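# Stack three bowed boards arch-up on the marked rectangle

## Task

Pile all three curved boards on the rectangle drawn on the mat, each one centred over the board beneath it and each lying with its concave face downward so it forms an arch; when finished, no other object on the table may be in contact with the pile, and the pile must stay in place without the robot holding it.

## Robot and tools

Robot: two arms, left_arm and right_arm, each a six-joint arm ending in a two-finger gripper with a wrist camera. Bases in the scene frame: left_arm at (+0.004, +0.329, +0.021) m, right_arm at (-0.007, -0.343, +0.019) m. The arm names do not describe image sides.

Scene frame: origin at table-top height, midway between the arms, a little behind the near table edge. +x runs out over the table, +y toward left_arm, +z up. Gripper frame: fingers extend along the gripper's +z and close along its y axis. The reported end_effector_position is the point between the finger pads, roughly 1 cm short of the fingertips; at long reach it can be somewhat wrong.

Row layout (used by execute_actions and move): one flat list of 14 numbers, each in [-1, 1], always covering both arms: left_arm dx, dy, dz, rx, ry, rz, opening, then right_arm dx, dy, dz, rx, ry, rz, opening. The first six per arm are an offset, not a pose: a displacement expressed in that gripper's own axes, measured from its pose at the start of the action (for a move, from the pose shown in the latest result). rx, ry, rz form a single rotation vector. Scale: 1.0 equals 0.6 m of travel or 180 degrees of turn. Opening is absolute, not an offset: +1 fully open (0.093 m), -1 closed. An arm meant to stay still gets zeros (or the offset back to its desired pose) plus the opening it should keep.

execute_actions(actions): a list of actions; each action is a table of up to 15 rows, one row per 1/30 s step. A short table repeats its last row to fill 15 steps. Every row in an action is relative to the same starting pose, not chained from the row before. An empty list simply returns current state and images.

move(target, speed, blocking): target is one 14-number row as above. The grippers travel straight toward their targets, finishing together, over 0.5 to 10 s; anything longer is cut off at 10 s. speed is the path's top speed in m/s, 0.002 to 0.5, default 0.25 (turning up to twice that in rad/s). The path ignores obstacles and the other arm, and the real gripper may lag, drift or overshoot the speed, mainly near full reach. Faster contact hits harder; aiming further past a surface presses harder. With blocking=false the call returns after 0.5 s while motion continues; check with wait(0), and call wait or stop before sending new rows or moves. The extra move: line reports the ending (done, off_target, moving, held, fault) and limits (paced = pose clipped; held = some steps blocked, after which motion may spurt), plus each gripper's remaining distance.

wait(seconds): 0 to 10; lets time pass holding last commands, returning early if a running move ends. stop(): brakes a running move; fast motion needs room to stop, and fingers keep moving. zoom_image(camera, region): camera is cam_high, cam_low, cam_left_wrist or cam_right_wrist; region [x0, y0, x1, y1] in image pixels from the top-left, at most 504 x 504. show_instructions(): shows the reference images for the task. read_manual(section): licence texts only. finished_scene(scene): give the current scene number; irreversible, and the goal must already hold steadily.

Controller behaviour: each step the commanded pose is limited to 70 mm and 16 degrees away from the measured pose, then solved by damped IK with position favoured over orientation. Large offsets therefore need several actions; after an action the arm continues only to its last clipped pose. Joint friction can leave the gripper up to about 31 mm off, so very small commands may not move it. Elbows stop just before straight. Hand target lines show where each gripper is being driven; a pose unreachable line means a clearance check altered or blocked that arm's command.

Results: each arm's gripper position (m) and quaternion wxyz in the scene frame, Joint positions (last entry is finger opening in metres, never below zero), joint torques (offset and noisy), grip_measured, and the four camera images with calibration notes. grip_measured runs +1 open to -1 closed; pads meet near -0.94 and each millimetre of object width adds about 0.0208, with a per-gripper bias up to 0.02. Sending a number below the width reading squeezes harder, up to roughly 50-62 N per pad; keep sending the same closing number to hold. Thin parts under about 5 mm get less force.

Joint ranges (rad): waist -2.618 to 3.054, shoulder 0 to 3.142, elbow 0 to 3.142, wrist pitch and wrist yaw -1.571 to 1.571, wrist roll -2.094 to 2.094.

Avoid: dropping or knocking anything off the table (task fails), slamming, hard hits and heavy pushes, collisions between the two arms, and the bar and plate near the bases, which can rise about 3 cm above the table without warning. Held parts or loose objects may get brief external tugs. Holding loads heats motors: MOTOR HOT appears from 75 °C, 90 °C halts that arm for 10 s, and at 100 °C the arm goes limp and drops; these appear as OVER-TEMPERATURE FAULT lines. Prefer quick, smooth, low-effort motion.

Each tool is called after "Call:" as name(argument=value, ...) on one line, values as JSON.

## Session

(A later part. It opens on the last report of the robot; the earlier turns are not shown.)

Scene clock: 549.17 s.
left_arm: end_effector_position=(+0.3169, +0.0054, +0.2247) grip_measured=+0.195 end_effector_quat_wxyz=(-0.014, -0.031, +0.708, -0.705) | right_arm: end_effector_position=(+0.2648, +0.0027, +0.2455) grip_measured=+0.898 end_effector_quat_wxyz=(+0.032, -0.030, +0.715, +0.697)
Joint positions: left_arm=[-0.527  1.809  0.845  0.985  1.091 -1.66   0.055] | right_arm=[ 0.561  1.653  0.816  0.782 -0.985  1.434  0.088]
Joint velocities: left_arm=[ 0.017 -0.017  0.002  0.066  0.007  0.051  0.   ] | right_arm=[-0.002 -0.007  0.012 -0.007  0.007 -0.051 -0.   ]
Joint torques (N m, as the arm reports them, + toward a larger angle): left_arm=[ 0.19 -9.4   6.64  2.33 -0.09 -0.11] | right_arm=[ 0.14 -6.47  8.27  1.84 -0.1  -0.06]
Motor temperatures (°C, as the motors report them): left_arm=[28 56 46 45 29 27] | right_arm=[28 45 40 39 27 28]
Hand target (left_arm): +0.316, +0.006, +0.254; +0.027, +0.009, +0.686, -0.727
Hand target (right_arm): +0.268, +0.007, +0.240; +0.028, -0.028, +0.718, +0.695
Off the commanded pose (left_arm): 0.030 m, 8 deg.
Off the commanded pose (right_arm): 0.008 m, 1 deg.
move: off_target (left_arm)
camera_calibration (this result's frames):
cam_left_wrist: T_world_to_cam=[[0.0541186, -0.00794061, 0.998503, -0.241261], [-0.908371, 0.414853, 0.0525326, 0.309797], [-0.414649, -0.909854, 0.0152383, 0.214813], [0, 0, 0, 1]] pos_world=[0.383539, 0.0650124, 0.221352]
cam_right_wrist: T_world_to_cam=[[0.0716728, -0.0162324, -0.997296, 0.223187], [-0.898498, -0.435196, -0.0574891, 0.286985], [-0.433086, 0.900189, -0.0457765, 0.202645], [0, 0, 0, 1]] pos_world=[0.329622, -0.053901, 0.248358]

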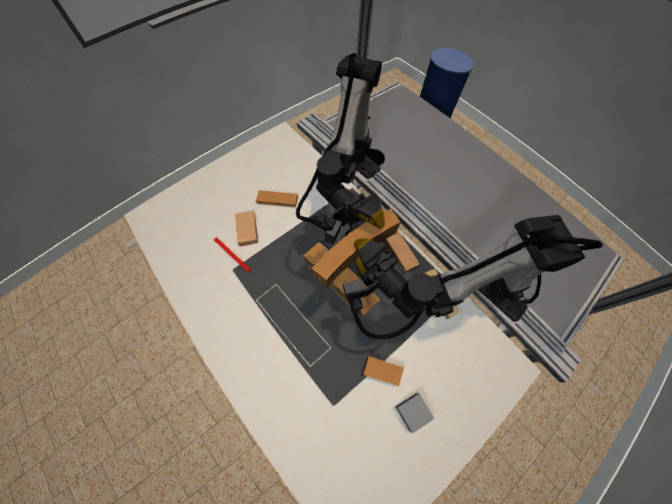

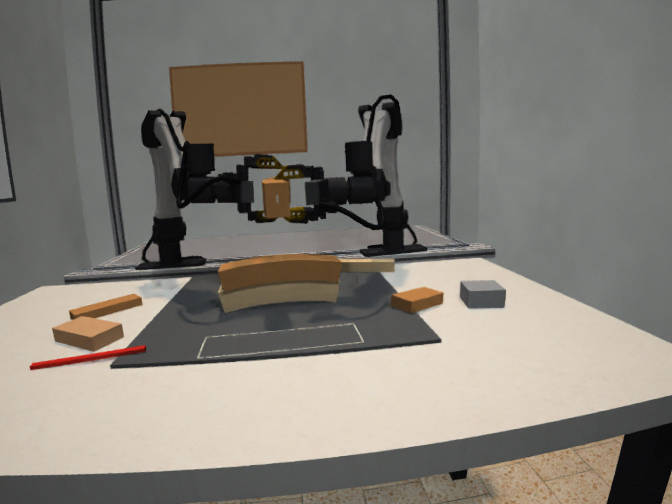

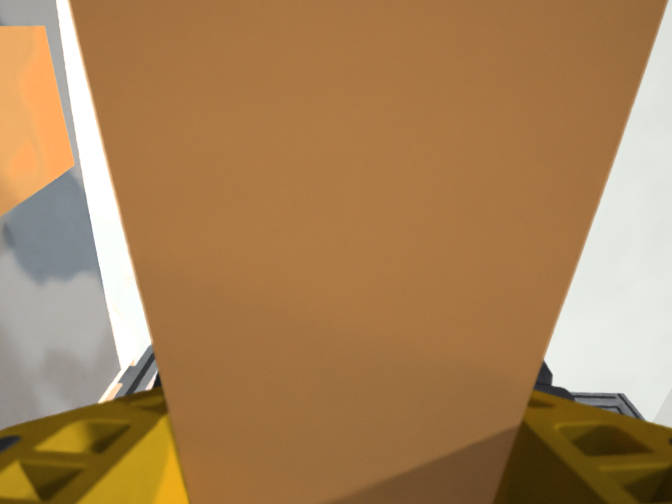

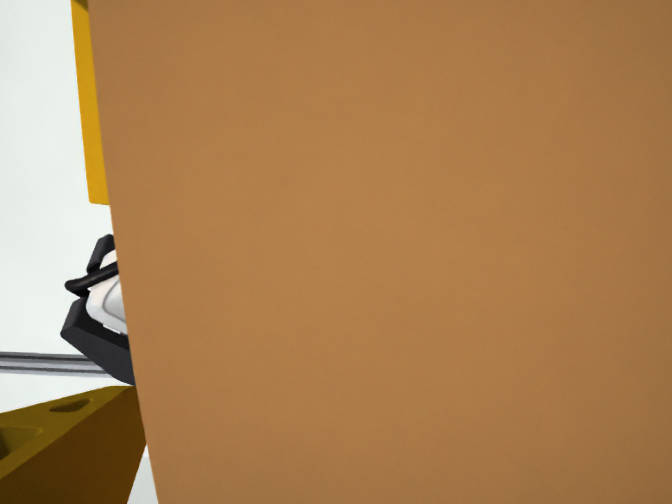

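Call:
execute_actions(actions=[[[0,-0.04,0,0.02,0,0.03,-0.1,0,-0.03,0,0,0,0,0.6]],[[0,-0.04,0,0.02,0,0.03,-0.1,0,-0.01,0,0,0,0,-0.1]],[[0,-0.04,0,0.02,0,0.03,-0.1,0,0,0,0,0,0,-0.1]],[[0,-0.02,0,0,0,0,1.0,0,0.02,0,0,0,0,-0.1]],[[0,0,0,0,0,0,1.0,0,0.02,0,0,0,0,-0.1]]])

Call:
move(target=[0,0,-0.25,0,0,0,1.0,0,0.03,0,0,0,0,-0.1], speed=0.1)

Scene clock: 554.50 s.
left_arm: end_effector_position=(+0.3157, +0.0059, +0.2210) grip_measured=+1.000 end_effector_quat_wxyz=(-0.033, -0.050, +0.714, -0.698) | right_arm: end_effector_position=(+0.2650, +0.0028, +0.2252) grip_measured=+0.207 end_effector_quat_wxyz=(+0.001, -0.000, +0.733, +0.680)
Joint positions: left_arm=[-0.527  1.798  0.845  0.934  1.093 -1.677  0.093] | right_arm=[ 0.561  1.672  0.812  0.715 -0.984  1.445  0.055]
Joint velocities: left_arm=[-0.007 -0.002 -0.027 -0.081  0.066 -0.022  0.   ] | right_arm=[-0.007 -0.002  0.002 -0.066 -0.051  0.007  0.   ]
Joint torques (N m, as the arm reports them, + toward a larger angle): left_arm=[ 0.05 -7.7   5.94  1.71 -0.08 -0.02] | right_arm=[ -0.02 -10.44   8.58   1.8   -0.12  -0.08]
Motor temperatures (°C, as the motors report them): left_arm=[28 56 46 46 29 27] | right_arm=[28 45 40 40 27 28]
Hand target (left_arm): +0.316, +0.006, +0.225; -0.024, -0.041, +0.710, -0.703
Hand target (right_arm): +0.265, +0.004, +0.241; +0.012, -0.011, +0.726, +0.687
Off the commanded pose (left_arm): 0.004 m, 2 deg.
Off the commanded pose (right_arm): 0.016 m, 2 deg.
camera_calibration (this result's frames):
cam_left_wrist: T_world_to_cam=[[0.10881, -0.0258398, 0.993727, -0.253585], [-0.903501, 0.414308, 0.109704, 0.294606], [-0.414544, -0.90977, 0.0217347, 0.213345], [0, 0, 0, 1]] pos_world=[0.382211, 0.0654846, 0.215038]
cam_right_wrist: T_world_to_cam=[[-0.015164, -0.0658969, -0.997711, 0.226158], [-0.899689, -0.434471, 0.0423701, 0.263862], [-0.436269, 0.898272, -0.0526984, 0.204089], [0, 0, 0, 1]] pos_world=[0.32986, -0.0537839, 0.225216]

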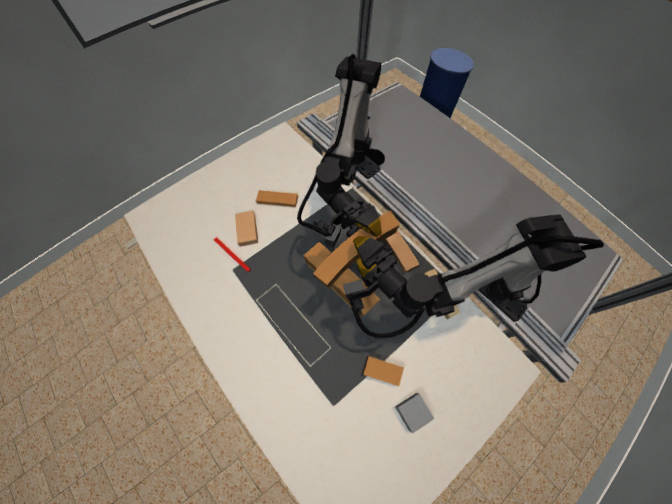

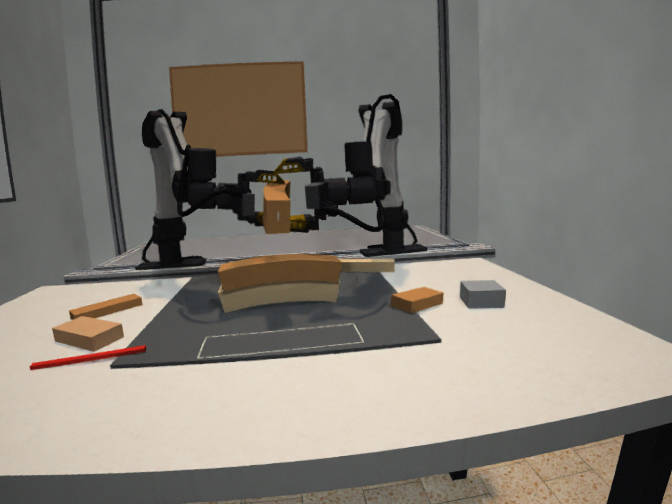

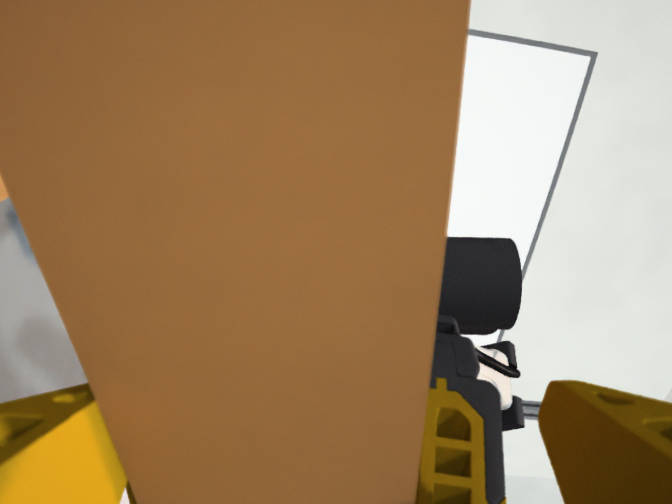

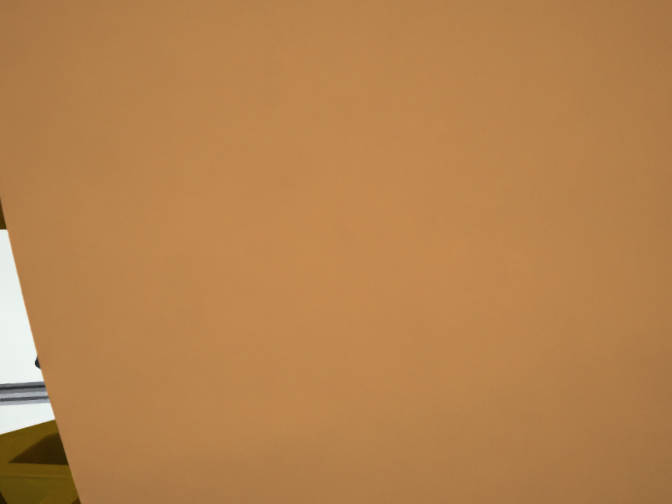

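Scene clock: 556.50 s.
left_arm: end_effector_position=(+0.3174, +0.1511, +0.2247) grip_measured=+1.000 end_effector_quat_wxyz=(-0.034, -0.050, +0.711, -0.700) | right_arm: end_effector_position=(+0.2620, +0.0003, +0.2029) grip_measured=+0.207 end_effector_quat_wxyz=(-0.043, +0.044, +0.757, +0.651)
Joint positions: left_arm=[-0.091  1.681  0.712  0.923  1.529 -1.65   0.093] | right_arm=[ 0.561  1.672  0.812  0.579 -0.977  1.458  0.055]
Joint velocities: left_arm=[ 0.002 -0.012 -0.012 -0.007  0.022 -0.066  0.   ] | right_arm=[-0.002  0.002 -0.027 -0.007 -0.007  0.037 -0.001]
Joint torques (N m, as the arm reports them, + toward a larger angle): left_arm=[ 1.03 -7.8   4.01  1.23  0.05  0.02] | right_arm=[  0.09 -12.36   9.56   2.3   -0.26  -0.18]
Motor temperatures (°C, as the motors report them): left_arm=[28 56 46 46 29 27] | right_arm=[28 46 40 40 27 28]
Hand target (left_arm): +0.313, +0.155, +0.225; -0.034, -0.051, +0.711, -0.701
Hand target (right_arm): +0.263, +0.003, +0.243; +0.001, -0.000, +0.734, +0.680
Off the commanded pose (left_arm): 0.007 m, 0 deg.
Off the commanded pose (right_arm): 0.041 m, 8 deg.
move: off_target (right_arm)
camera_calibration (this result's frames):
cam_left_wrist: T_world_to_cam=[[0.110063, -0.0186917, 0.993749, -0.255208], [-0.903211, 0.415425, 0.10785, 0.235706], [-0.414844, -0.909435, 0.0288404, 0.344552], [0, 0, 0, 1]] pos_world=[0.383917, 0.210659, 0.218254]
cam_right_wrist: T_world_to_cam=[[-0.139383, -0.139993, -0.980293, 0.232715], [-0.888422, -0.41955, 0.186235, 0.228882], [-0.437353, 0.896872, -0.0658944, 0.206855], [0, 0, 0, 1]] pos_world=[0.326249, -0.056917, 0.199134]

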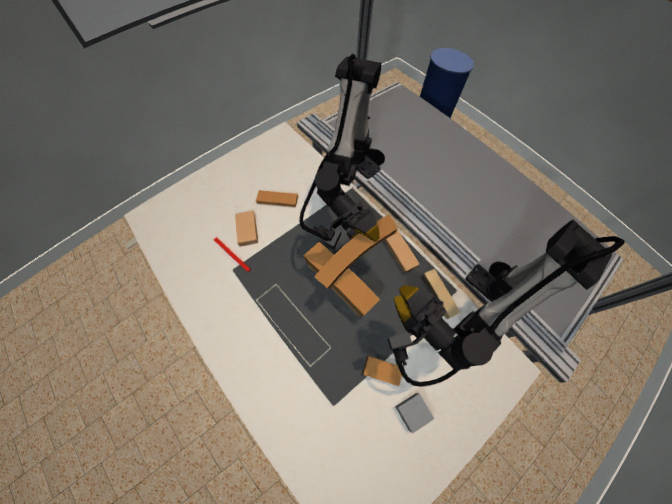

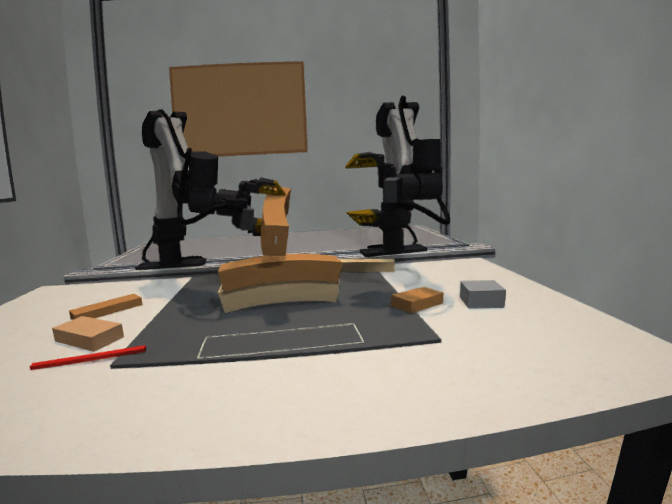

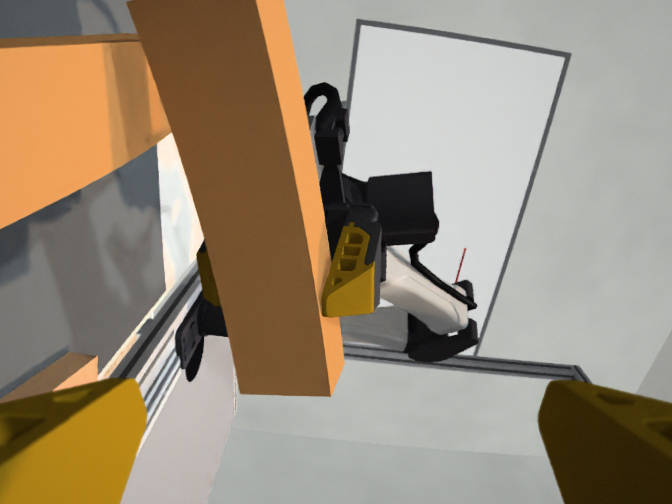

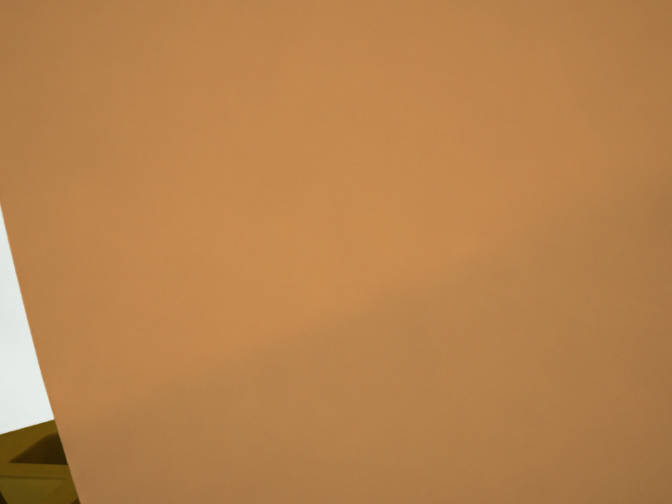

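Call:
move(target=[0,0,0,0,0,0,1.0,0.08,0.03,-0.2,0.45,0,0,-0.1], speed=0.12)

Call:
move(target=[0.1,0,0,0,0,0,1.0,0,0,-0.02,0,0,-0.51,-0.1], speed=0.2)

Scene clock: 567.93 s.
left_arm: end_effector_position=(+0.3170, +0.1511, +0.2247) grip_measured=+1.000 end_effector_quat_wxyz=(-0.035, -0.049, +0.711, -0.700) | right_arm: end_effector_position=(+0.2217, -0.1094, +0.2357) grip_measured=+0.207 end_effector_quat_wxyz=(-0.002, +0.022, +0.997, +0.077)
Joint positions: left_arm=[-0.091  1.681  0.712  0.923  1.531 -1.65   0.093] | right_arm=[ 0.721  1.737  1.831 -1.562 -0.109  0.791  0.055]
Joint velocities: left_arm=[ 0.002  0.002 -0.017 -0.022  0.051  0.022  0.   ] | right_arm=[-0.007 -0.007 -0.007  0.051  0.007 -0.022  0.002]
Joint torques (N m, as the arm reports them, + toward a larger angle): left_arm=[ 0.16 -6.47  5.6   1.27 -0.03 -0.04] | right_arm=[  0.68 -11.22   6.13   0.5    0.19   0.01]
Motor temperatures (°C, as the motors report them): left_arm=[28 54 45 43 29 27] | right_arm=[28 48 41 40 27 28]
Hand target (left_arm): +0.317, +0.151, +0.225; -0.034, -0.050, +0.711, -0.700
Hand target (right_arm): +0.218, -0.113, +0.243; +0.013, +0.019, +0.997, +0.077
Off the commanded pose (left_arm): 0.000 m, 0 deg.
Off the commanded pose (right_arm): 0.011 m, 11 deg.
joint sent to its limit (right arm) — the command would take joint 4 (wrist pitch) past its lower limit, so that joint was sent only as far as its limit.
move: off_target (right_arm)
camera_calibration (this result's frames):
cam_left_wrist: T_world_to_cam=[[0.110056, -0.0188527, 0.993747, -0.255153], [-0.902255, 0.417499, 0.107844, 0.234745], [-0.416921, -0.908482, 0.0289381, 0.344877], [0, 0, 0, 1]] pos_world=[0.383668, 0.210498, 0.218262]
cam_right_wrist: T_world_to_cam=[[-0.0604606, -0.984815, -0.162741, -0.0586862], [-0.897834, -0.0175865, 0.439982, 0.127167], [-0.436163, 0.172716, -0.883137, 0.402885], [0, 0, 0, 1]] pos_world=[0.28635, -0.125143, 0.290301]

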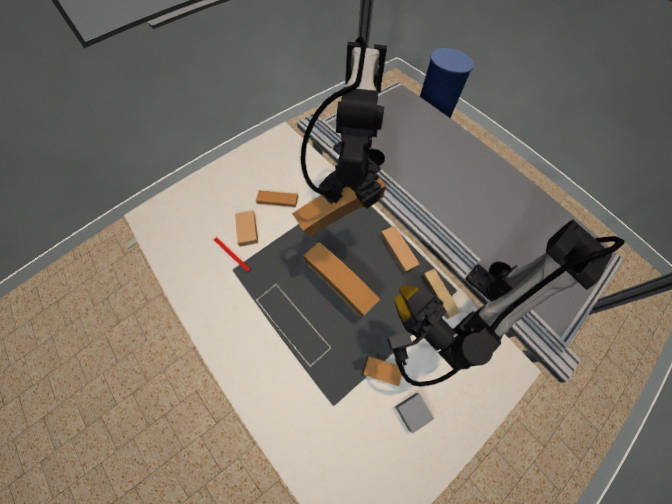

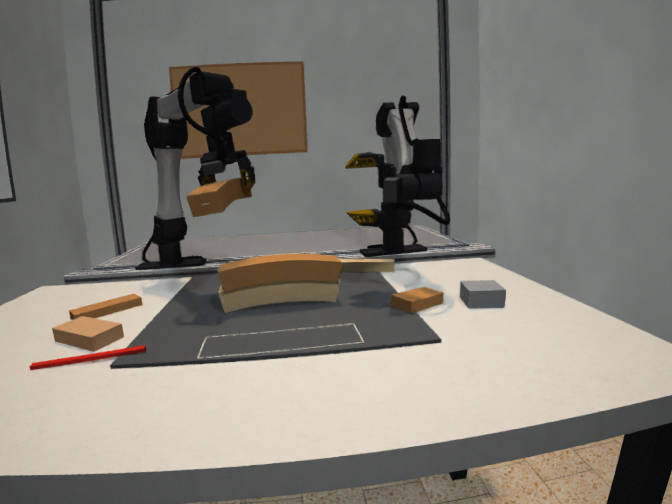

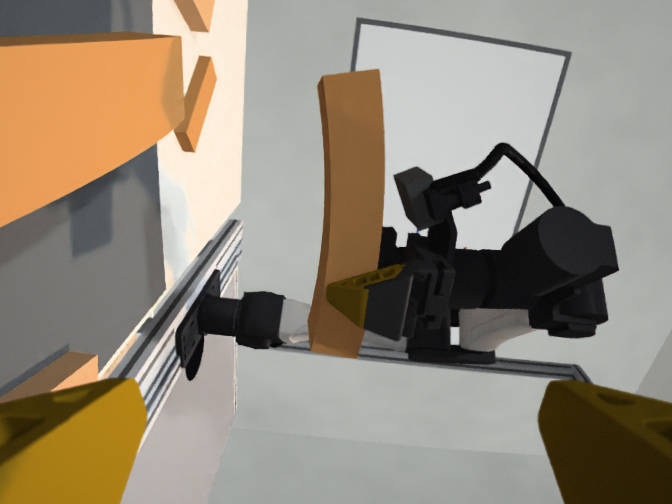

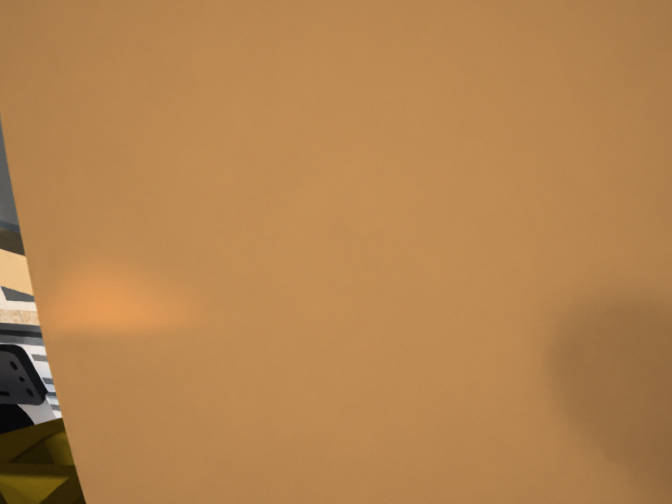

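Scene clock: 572.47 s.
left_arm: end_effector_position=(+0.2625, +0.1521, +0.2331) grip_measured=+1.000 end_effector_quat_wxyz=(-0.030, -0.045, +0.711, -0.701) | right_arm: end_effector_position=(+0.2227, -0.1104, +0.2356) grip_measured=+0.210 end_effector_quat_wxyz=(-0.054, +0.698, -0.713, -0.051)
Joint positions: left_arm=[-0.091  1.453  0.517  0.923  1.531 -1.669  0.093] | right_arm=[ 0.721  1.737  1.831 -1.562 -0.1   -0.803  0.055]
Joint velocities: left_arm=[ 0.002 -0.012  0.012 -0.007 -0.022 -0.007  0.   ] | right_arm=[ 0.022 -0.007 -0.002 -0.037 -0.081 -0.095  0.001]
Joint torques (N m, as the arm reports them, + toward a larger angle): left_arm=[-0.66 -5.75  4.37  1.22 -0.12 -0.05] | right_arm=[ -0.44 -10.93   7.53   0.41  -0.28  -0.09]
Motor temperatures (°C, as the motors report them): left_arm=[28 53 45 43 29 27] | right_arm=[28 48 41 39 27 28]
Hand target (left_arm): +0.258, +0.150, +0.231; -0.035, -0.049, +0.711, -0.701
Hand target (right_arm): +0.222, -0.111, +0.247; -0.073, +0.699, -0.709, -0.054
Off the commanded pose (left_arm): 0.006 m, 1 deg.
Off the commanded pose (right_arm): 0.012 m, 1 deg.
joint sent to its limit (right arm) — the command would take joint 4 (wrist pitch) past its lower limit, so that joint was sent only as far as its limit.
move: off_target (right_arm)
camera_calibration (this result's frames):
cam_left_wrist: T_world_to_cam=[[0.0967782, -0.0178382, 0.995146, -0.254411], [-0.903537, 0.417766, 0.0953577, 0.187436], [-0.417439, -0.90838, 0.0243131, 0.323957], [0, 0, 0, 1]] pos_world=[0.329209, 0.211433, 0.227426]
cam_right_wrist: T_world_to_cam=[[0.999287, -0.0364259, -0.00990881, -0.2269], [-0.0317934, -0.953623, 0.29932, -0.135], [-0.0203523, -0.298792, -0.954101, 0.275401], [0, 0, 0, 1]] pos_world=[0.228051, -0.054717, 0.30092]

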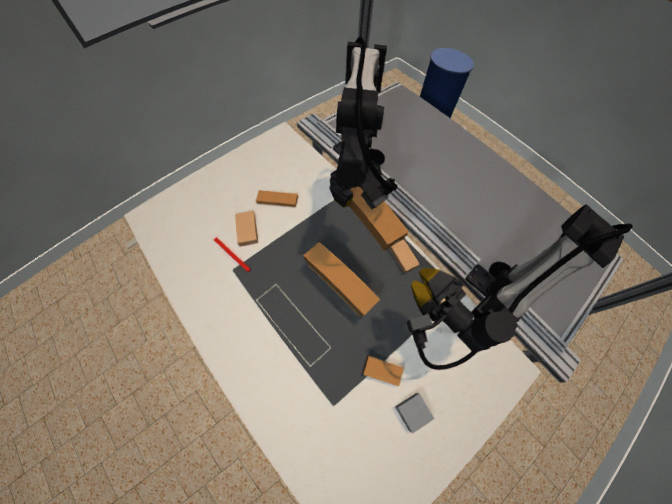

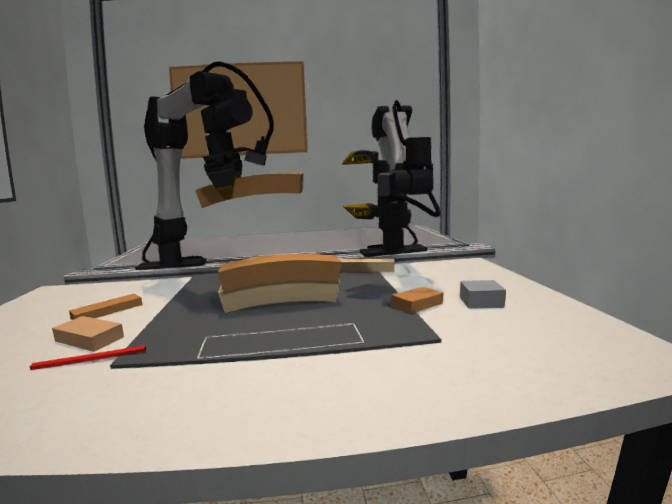

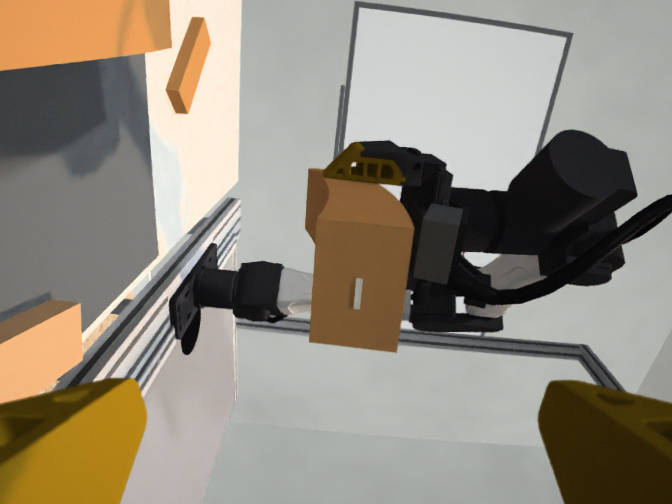

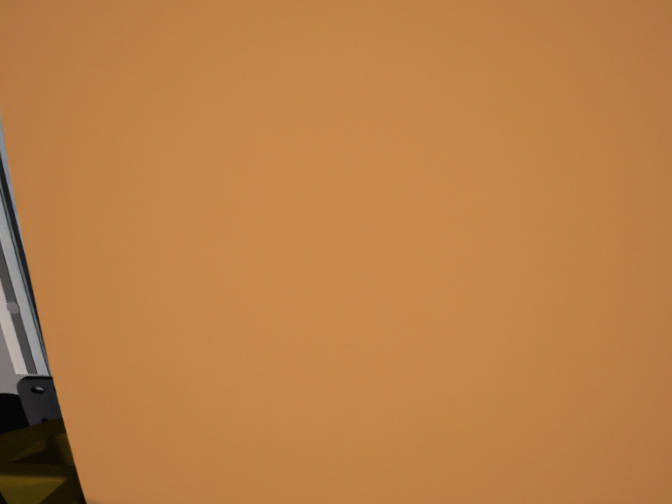

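Call:
move(target=[0,0,0,0,0,0,1.0,-0.072,-0.224,0.11,0,0.04,0,-0.1], speed=0.08)

Call:
zoom_image(camera="cam_low", region=[200,170,400,320])

Scene clock: 580.13 s.
left_arm: end_effector_position=(+0.2625, +0.1521, +0.2331) grip_measured=+1.000 end_effector_quat_wxyz=(-0.030, -0.045, +0.711, -0.701) | right_arm: end_effector_position=(+0.3510, -0.0613, +0.1663) grip_measured=+0.210 end_effector_quat_wxyz=(-0.042, +0.699, -0.714, -0.000)
Joint positions: left_arm=[-0.091  1.453  0.517  0.923  1.531 -1.669  0.093] | right_arm=[ 0.645  2.3    2.374 -1.562 -0.005 -0.884  0.055]
Joint velocities: left_arm=[ 0.002  0.002  0.012  0.007 -0.037 -0.007  0.   ] | right_arm=[ 0.007 -0.002  0.007 -0.037 -0.051  0.022  0.   ]
Joint torques (N m, as the arm reports them, + toward a larger angle): left_arm=[-0.05 -4.56  5.63  1.28 -0.09 -0.03] | right_arm=[ -0.52 -14.05   9.1    0.45  -0.09  -0.04]
Motor temperatures (°C, as the motors report them): left_arm=[28 52 45 42 29 27] | right_arm=[28 49 41 38 27 28]
Hand target (left_arm): +0.262, +0.152, +0.233; -0.030, -0.045, +0.711, -0.701
Hand target (right_arm): +0.357, -0.060, +0.175; -0.059, +0.698, -0.714, -0.000
Off the commanded pose (left_arm): 0.000 m, 0 deg.
Off the commanded pose (right_arm): 0.013 m, 4 deg.
joint sent to its limit (right arm) — the command would take joint 4 (wrist pitch) past its lower limit, so that joint was sent only as far as its limit.
move: off_target (right_arm)
camera_calibration (this result's frames):
cam_left_wrist: T_world_to_cam=[[0.0967782, -0.0178382, 0.995146, -0.254411], [-0.903537, 0.417766, 0.0953577, 0.187436], [-0.417439, -0.90838, 0.0243131, 0.323957], [0, 0, 0, 1]] pos_world=[0.329209, 0.211433, 0.227426]
cam_right_wrist: T_world_to_cam=[[0.998082, -0.0386883, 0.0483368, -0.363459], [-0.0541899, -0.923484, 0.379791, -0.0669621], [0.0299448, -0.381682, -0.923809, 0.198843], [0, 0, 0, 1]] pos_world=[0.353179, -0.0000050584, 0.226693]

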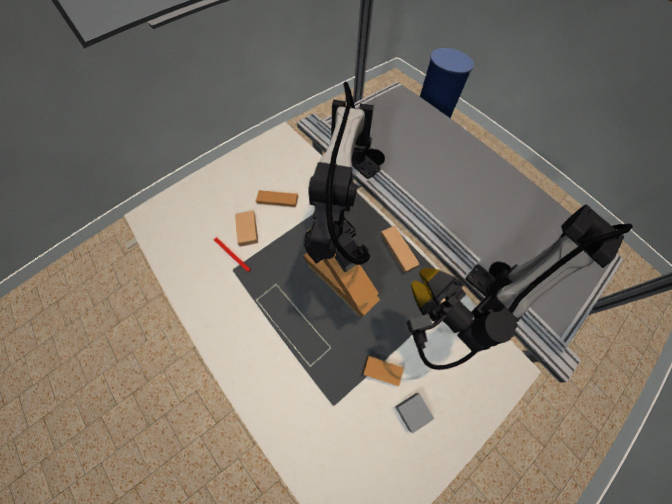

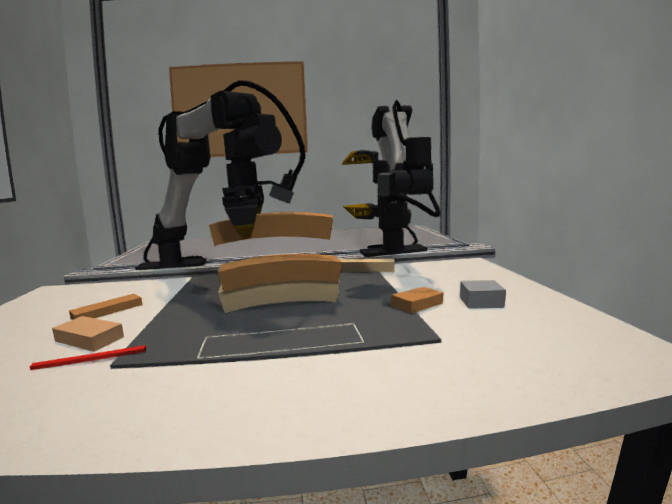

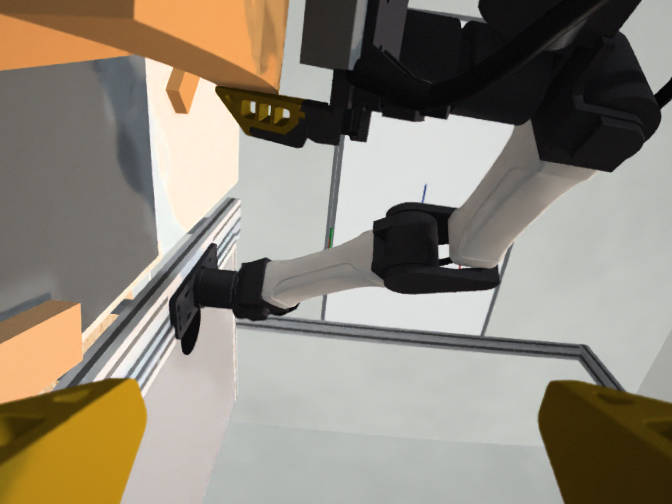

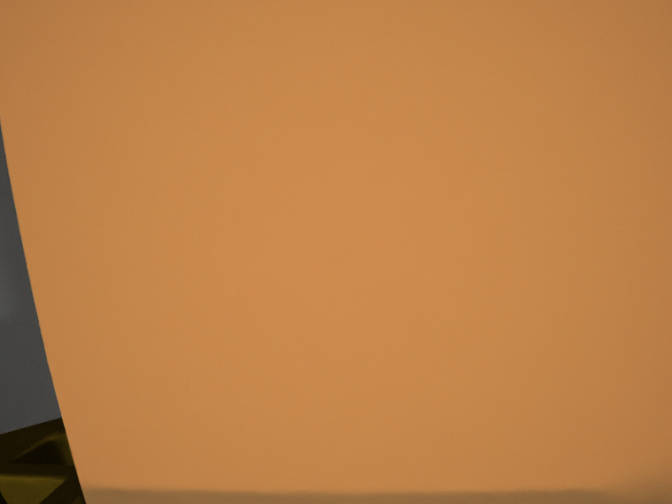

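Region (200, 170, 400, 320) of cam_low's 672x504 image, scaled by 2.520, with more detail than that image has; it fills the top 378 rows of this view, and the rest is white.

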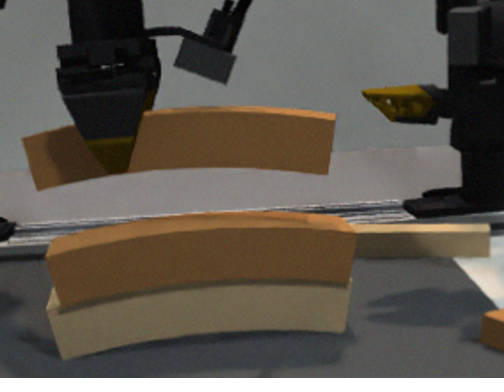

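Call:
move(target=[0,0,0,0,0,0,1.0,-0.027,-0.012,0.045,-0.02,0.02,0,-0.1], speed=0.03)

Call:
zoom_image(camera="cam_low", region=[200,170,400,320])

Call:
zoom_image(camera="cam_high", region=[260,200,420,320])

Scene clock: 584.73 s.
left_arm: end_effector_position=(+0.2625, +0.1521, +0.2331) grip_measured=+1.000 end_effector_quat_wxyz=(-0.030, -0.045, +0.711, -0.701) | right_arm: end_effector_position=(+0.3586, -0.0517, +0.1337) grip_measured=+0.210 end_effector_quat_wxyz=(-0.017, +0.699, -0.715, +0.003)
Joint positions: left_arm=[-0.091  1.453  0.517  0.923  1.531 -1.669  0.093] | right_arm=[ 0.655  2.408  2.433 -1.562  0.008 -0.871  0.055]
Joint velocities: left_arm=[-0.012 -0.002 -0.012 -0.022 -0.081 -0.022  0.   ] | right_arm=[-0.012 -0.002 -0.002 -0.007 -0.022 -0.037  0.001]
Joint torques (N m, as the arm reports them, + toward a larger angle): left_arm=[ 0.11 -4.65  5.64  1.23 -0.12 -0.01] | right_arm=[  0.75 -14.53   8.81   0.32  -0.14   0.11]
Motor temperatures (°C, as the motors report them): left_arm=[28 51 44 42 29 27] | right_arm=[28 51 41 37 27 28]
Hand target (left_arm): +0.262, +0.152, +0.233; -0.030, -0.045, +0.711, -0.701
Hand target (right_arm): +0.359, -0.044, +0.140; -0.031, +0.700, -0.714, +0.003
Off the commanded pose (left_arm): 0.000 m, 0 deg.
Off the commanded pose (right_arm): 0.011 m, 2 deg.
joint sent to its limit (right arm) — the command would take joint 4 (wrist pitch) past its lower limit, so that joint was sent only as far as its limit.
move: off_target (right_arm)
camera_calibration (this result's frames):
cam_left_wrist: T_world_to_cam=[[0.0967782, -0.0178382, 0.995146, -0.254411], [-0.903537, 0.417766, 0.0953577, 0.187436], [-0.417439, -0.90838, 0.0243131, 0.323957], [0, 0, 0, 1]] pos_world=[0.329209, 0.211433, 0.227426]
cam_right_wrist: T_world_to_cam=[[0.999004, -0.0404877, 0.0187504, -0.36553], [-0.0446187, -0.907439, 0.417809, -0.0529834], [0.0000987027, -0.41823, -0.908341, 0.178868], [0, 0, 0, 1]] pos_world=[0.362784, 0.0119293, 0.191464]

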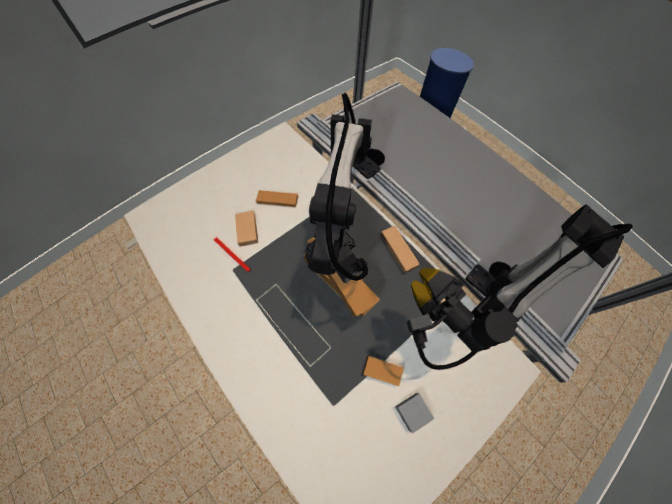

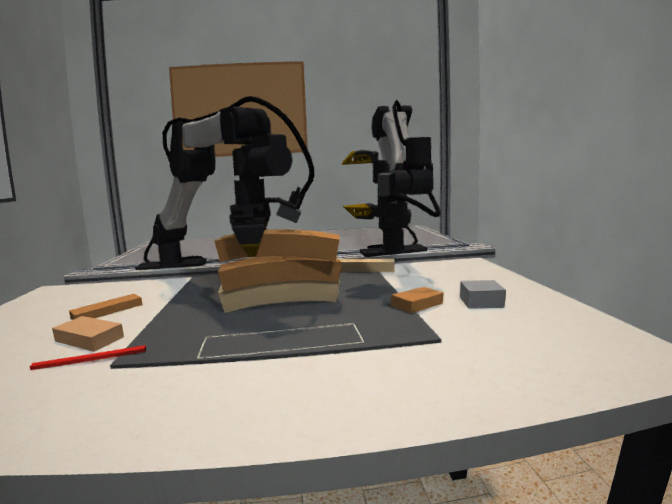

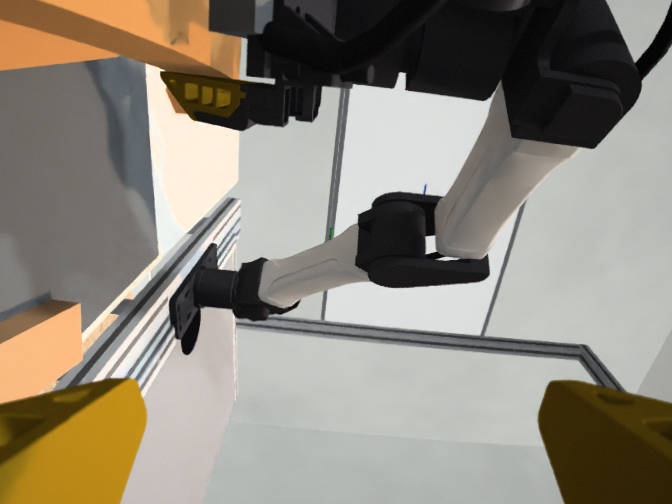

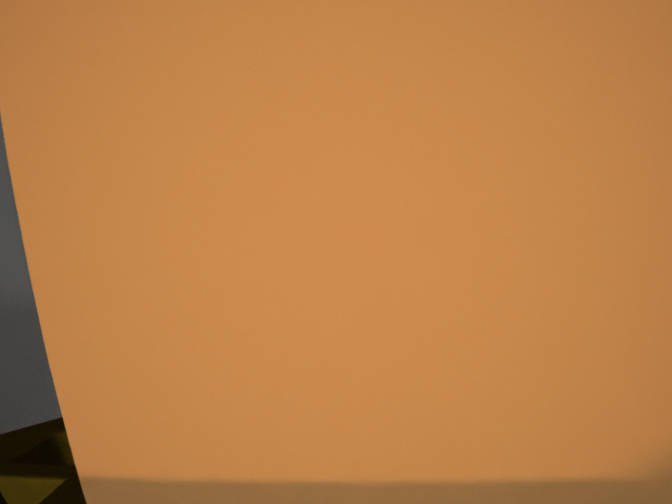

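Region (200, 170, 400, 320) of cam_low's 672x504 image, scaled by 2.520, with more detail than that image has; it fills the top 378 rows of this view, and the rest is white.

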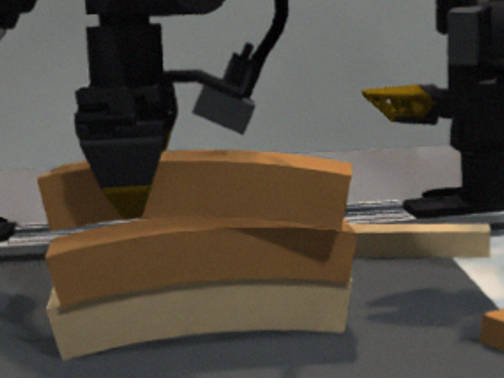

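Region (260, 200, 420, 320) of cam_high's 672x504 image, scaled by 3.150, with more detail than that image has; it fills the top 378 rows of this view, and the rest is white.

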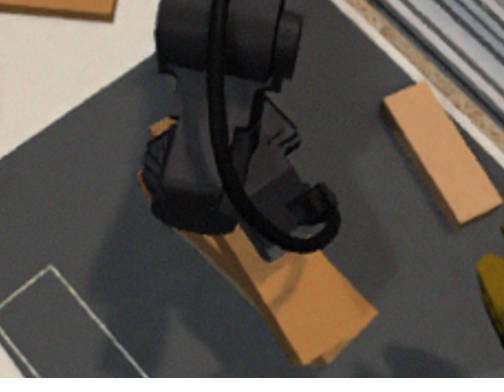

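Call:
execute_actions(actions=[[[0,0,0,0,0,0,1.0,-0.03,-0.01,-0.02,0,0,-0.02,-0.1]],[[0,0,0,0,0,0,1.0,-0.012,0,-0.01,0,0,0,-0.1]]])

Call:
zoom_image(camera="cam_low", region=[200,170,400,320])

Scene clock: 589.43 s.
left_arm: end_effector_position=(+0.2625, +0.1521, +0.2331) grip_measured=+1.000 end_effector_quat_wxyz=(-0.030, -0.045, +0.711, -0.701) | right_arm: end_effector_position=(+0.3638, -0.0411, +0.1405) grip_measured=+0.210 end_effector_quat_wxyz=(-0.038, +0.714, -0.699, +0.010)
Joint positions: left_arm=[-0.091  1.453  0.517  0.923  1.531 -1.669  0.093] | right_arm=[ 0.669  2.428  2.494 -1.562  0.017 -0.903  0.055]
Joint velocities: left_arm=[-0.002  0.007 -0.002 -0.022  0.007  0.007  0.   ] | right_arm=[-0.017 -0.012 -0.002  0.037  0.007  0.007 -0.   ]
Joint torques (N m, as the arm reports them, + toward a larger angle): left_arm=[-0.02 -4.66  5.61  1.24 -0.09 -0.01] | right_arm=[  0.77 -15.     8.22   0.46  -0.11   0.09]
Motor temperatures (°C, as the motors report them): left_arm=[28 50 44 42 28 27] | right_arm=[28 53 41 37 27 28]
Hand target (left_arm): +0.262, +0.152, +0.233; -0.030, -0.045, +0.711, -0.701
Hand target (right_arm): +0.362, -0.034, +0.146; -0.049, +0.715, -0.697, +0.009
Off the commanded pose (left_arm): 0.000 m, 0 deg.
Off the commanded pose (right_arm): 0.010 m, 0 deg.
joint sent to its limit (right arm) — the command would take joint 4 (wrist pitch) past its lower limit, so that joint was sent only as far as its limit.
camera_calibration (this result's frames):
cam_left_wrist: T_world_to_cam=[[0.0967782, -0.0178382, 0.995146, -0.254411], [-0.903537, 0.417766, 0.0953577, 0.187436], [-0.417439, -0.90838, 0.0243131, 0.323957], [0, 0, 0, 1]] pos_world=[0.329209, 0.211433, 0.227426]
cam_right_wrist: T_world_to_cam=[[0.998328, 0.00339059, 0.0577122, -0.373814], [-0.0200248, -0.916198, 0.400224, -0.0528882], [0.0542328, -0.40071, -0.914598, 0.171403], [0, 0, 0, 1]] pos_world=[0.362834, 0.0214945, 0.199506]

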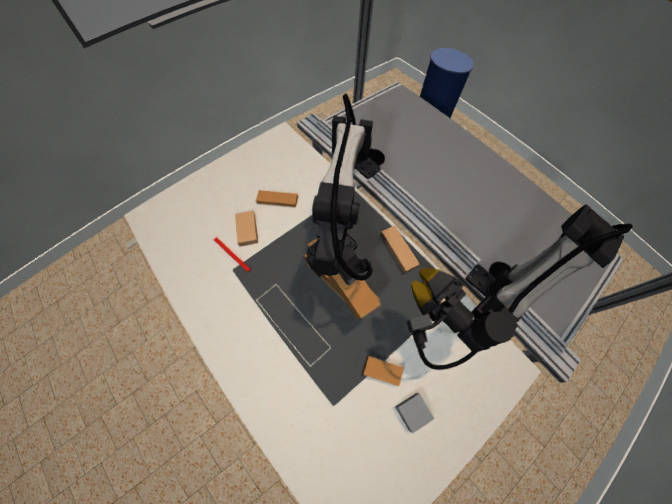

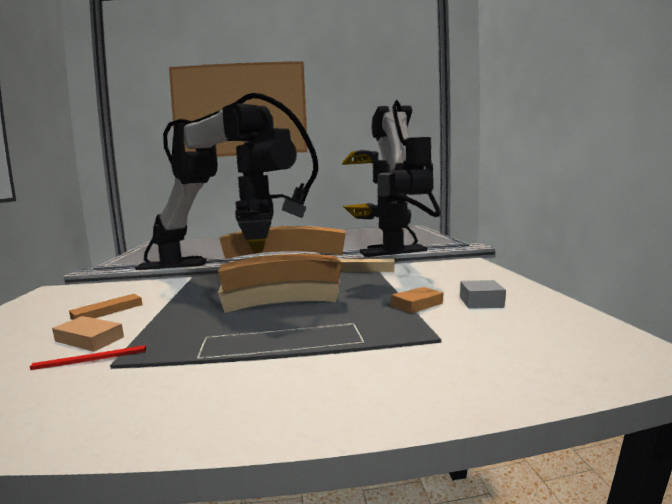

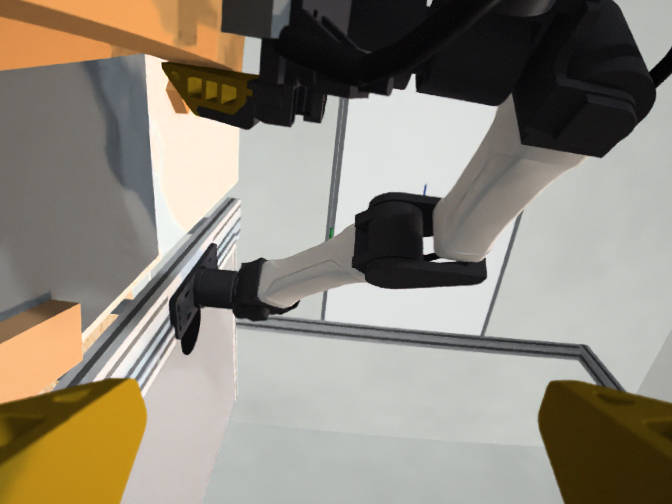

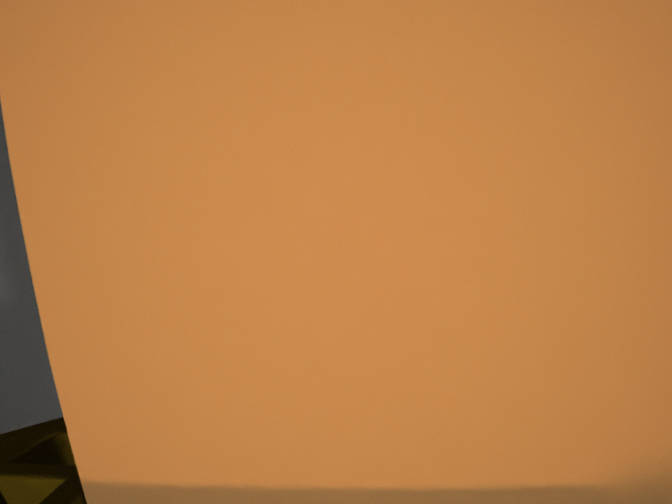

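Region (200, 170, 400, 320) of cam_low's 672x504 image, scaled by 2.520, with more detail than that image has; it fills the top 378 rows of this view, and the rest is white.

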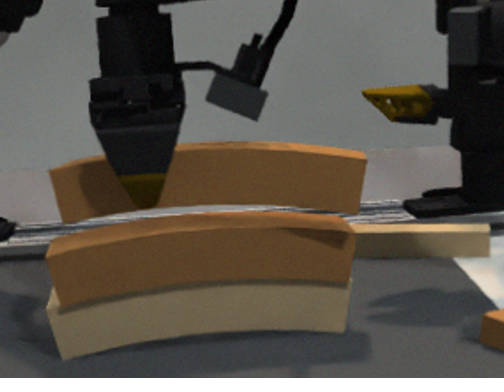

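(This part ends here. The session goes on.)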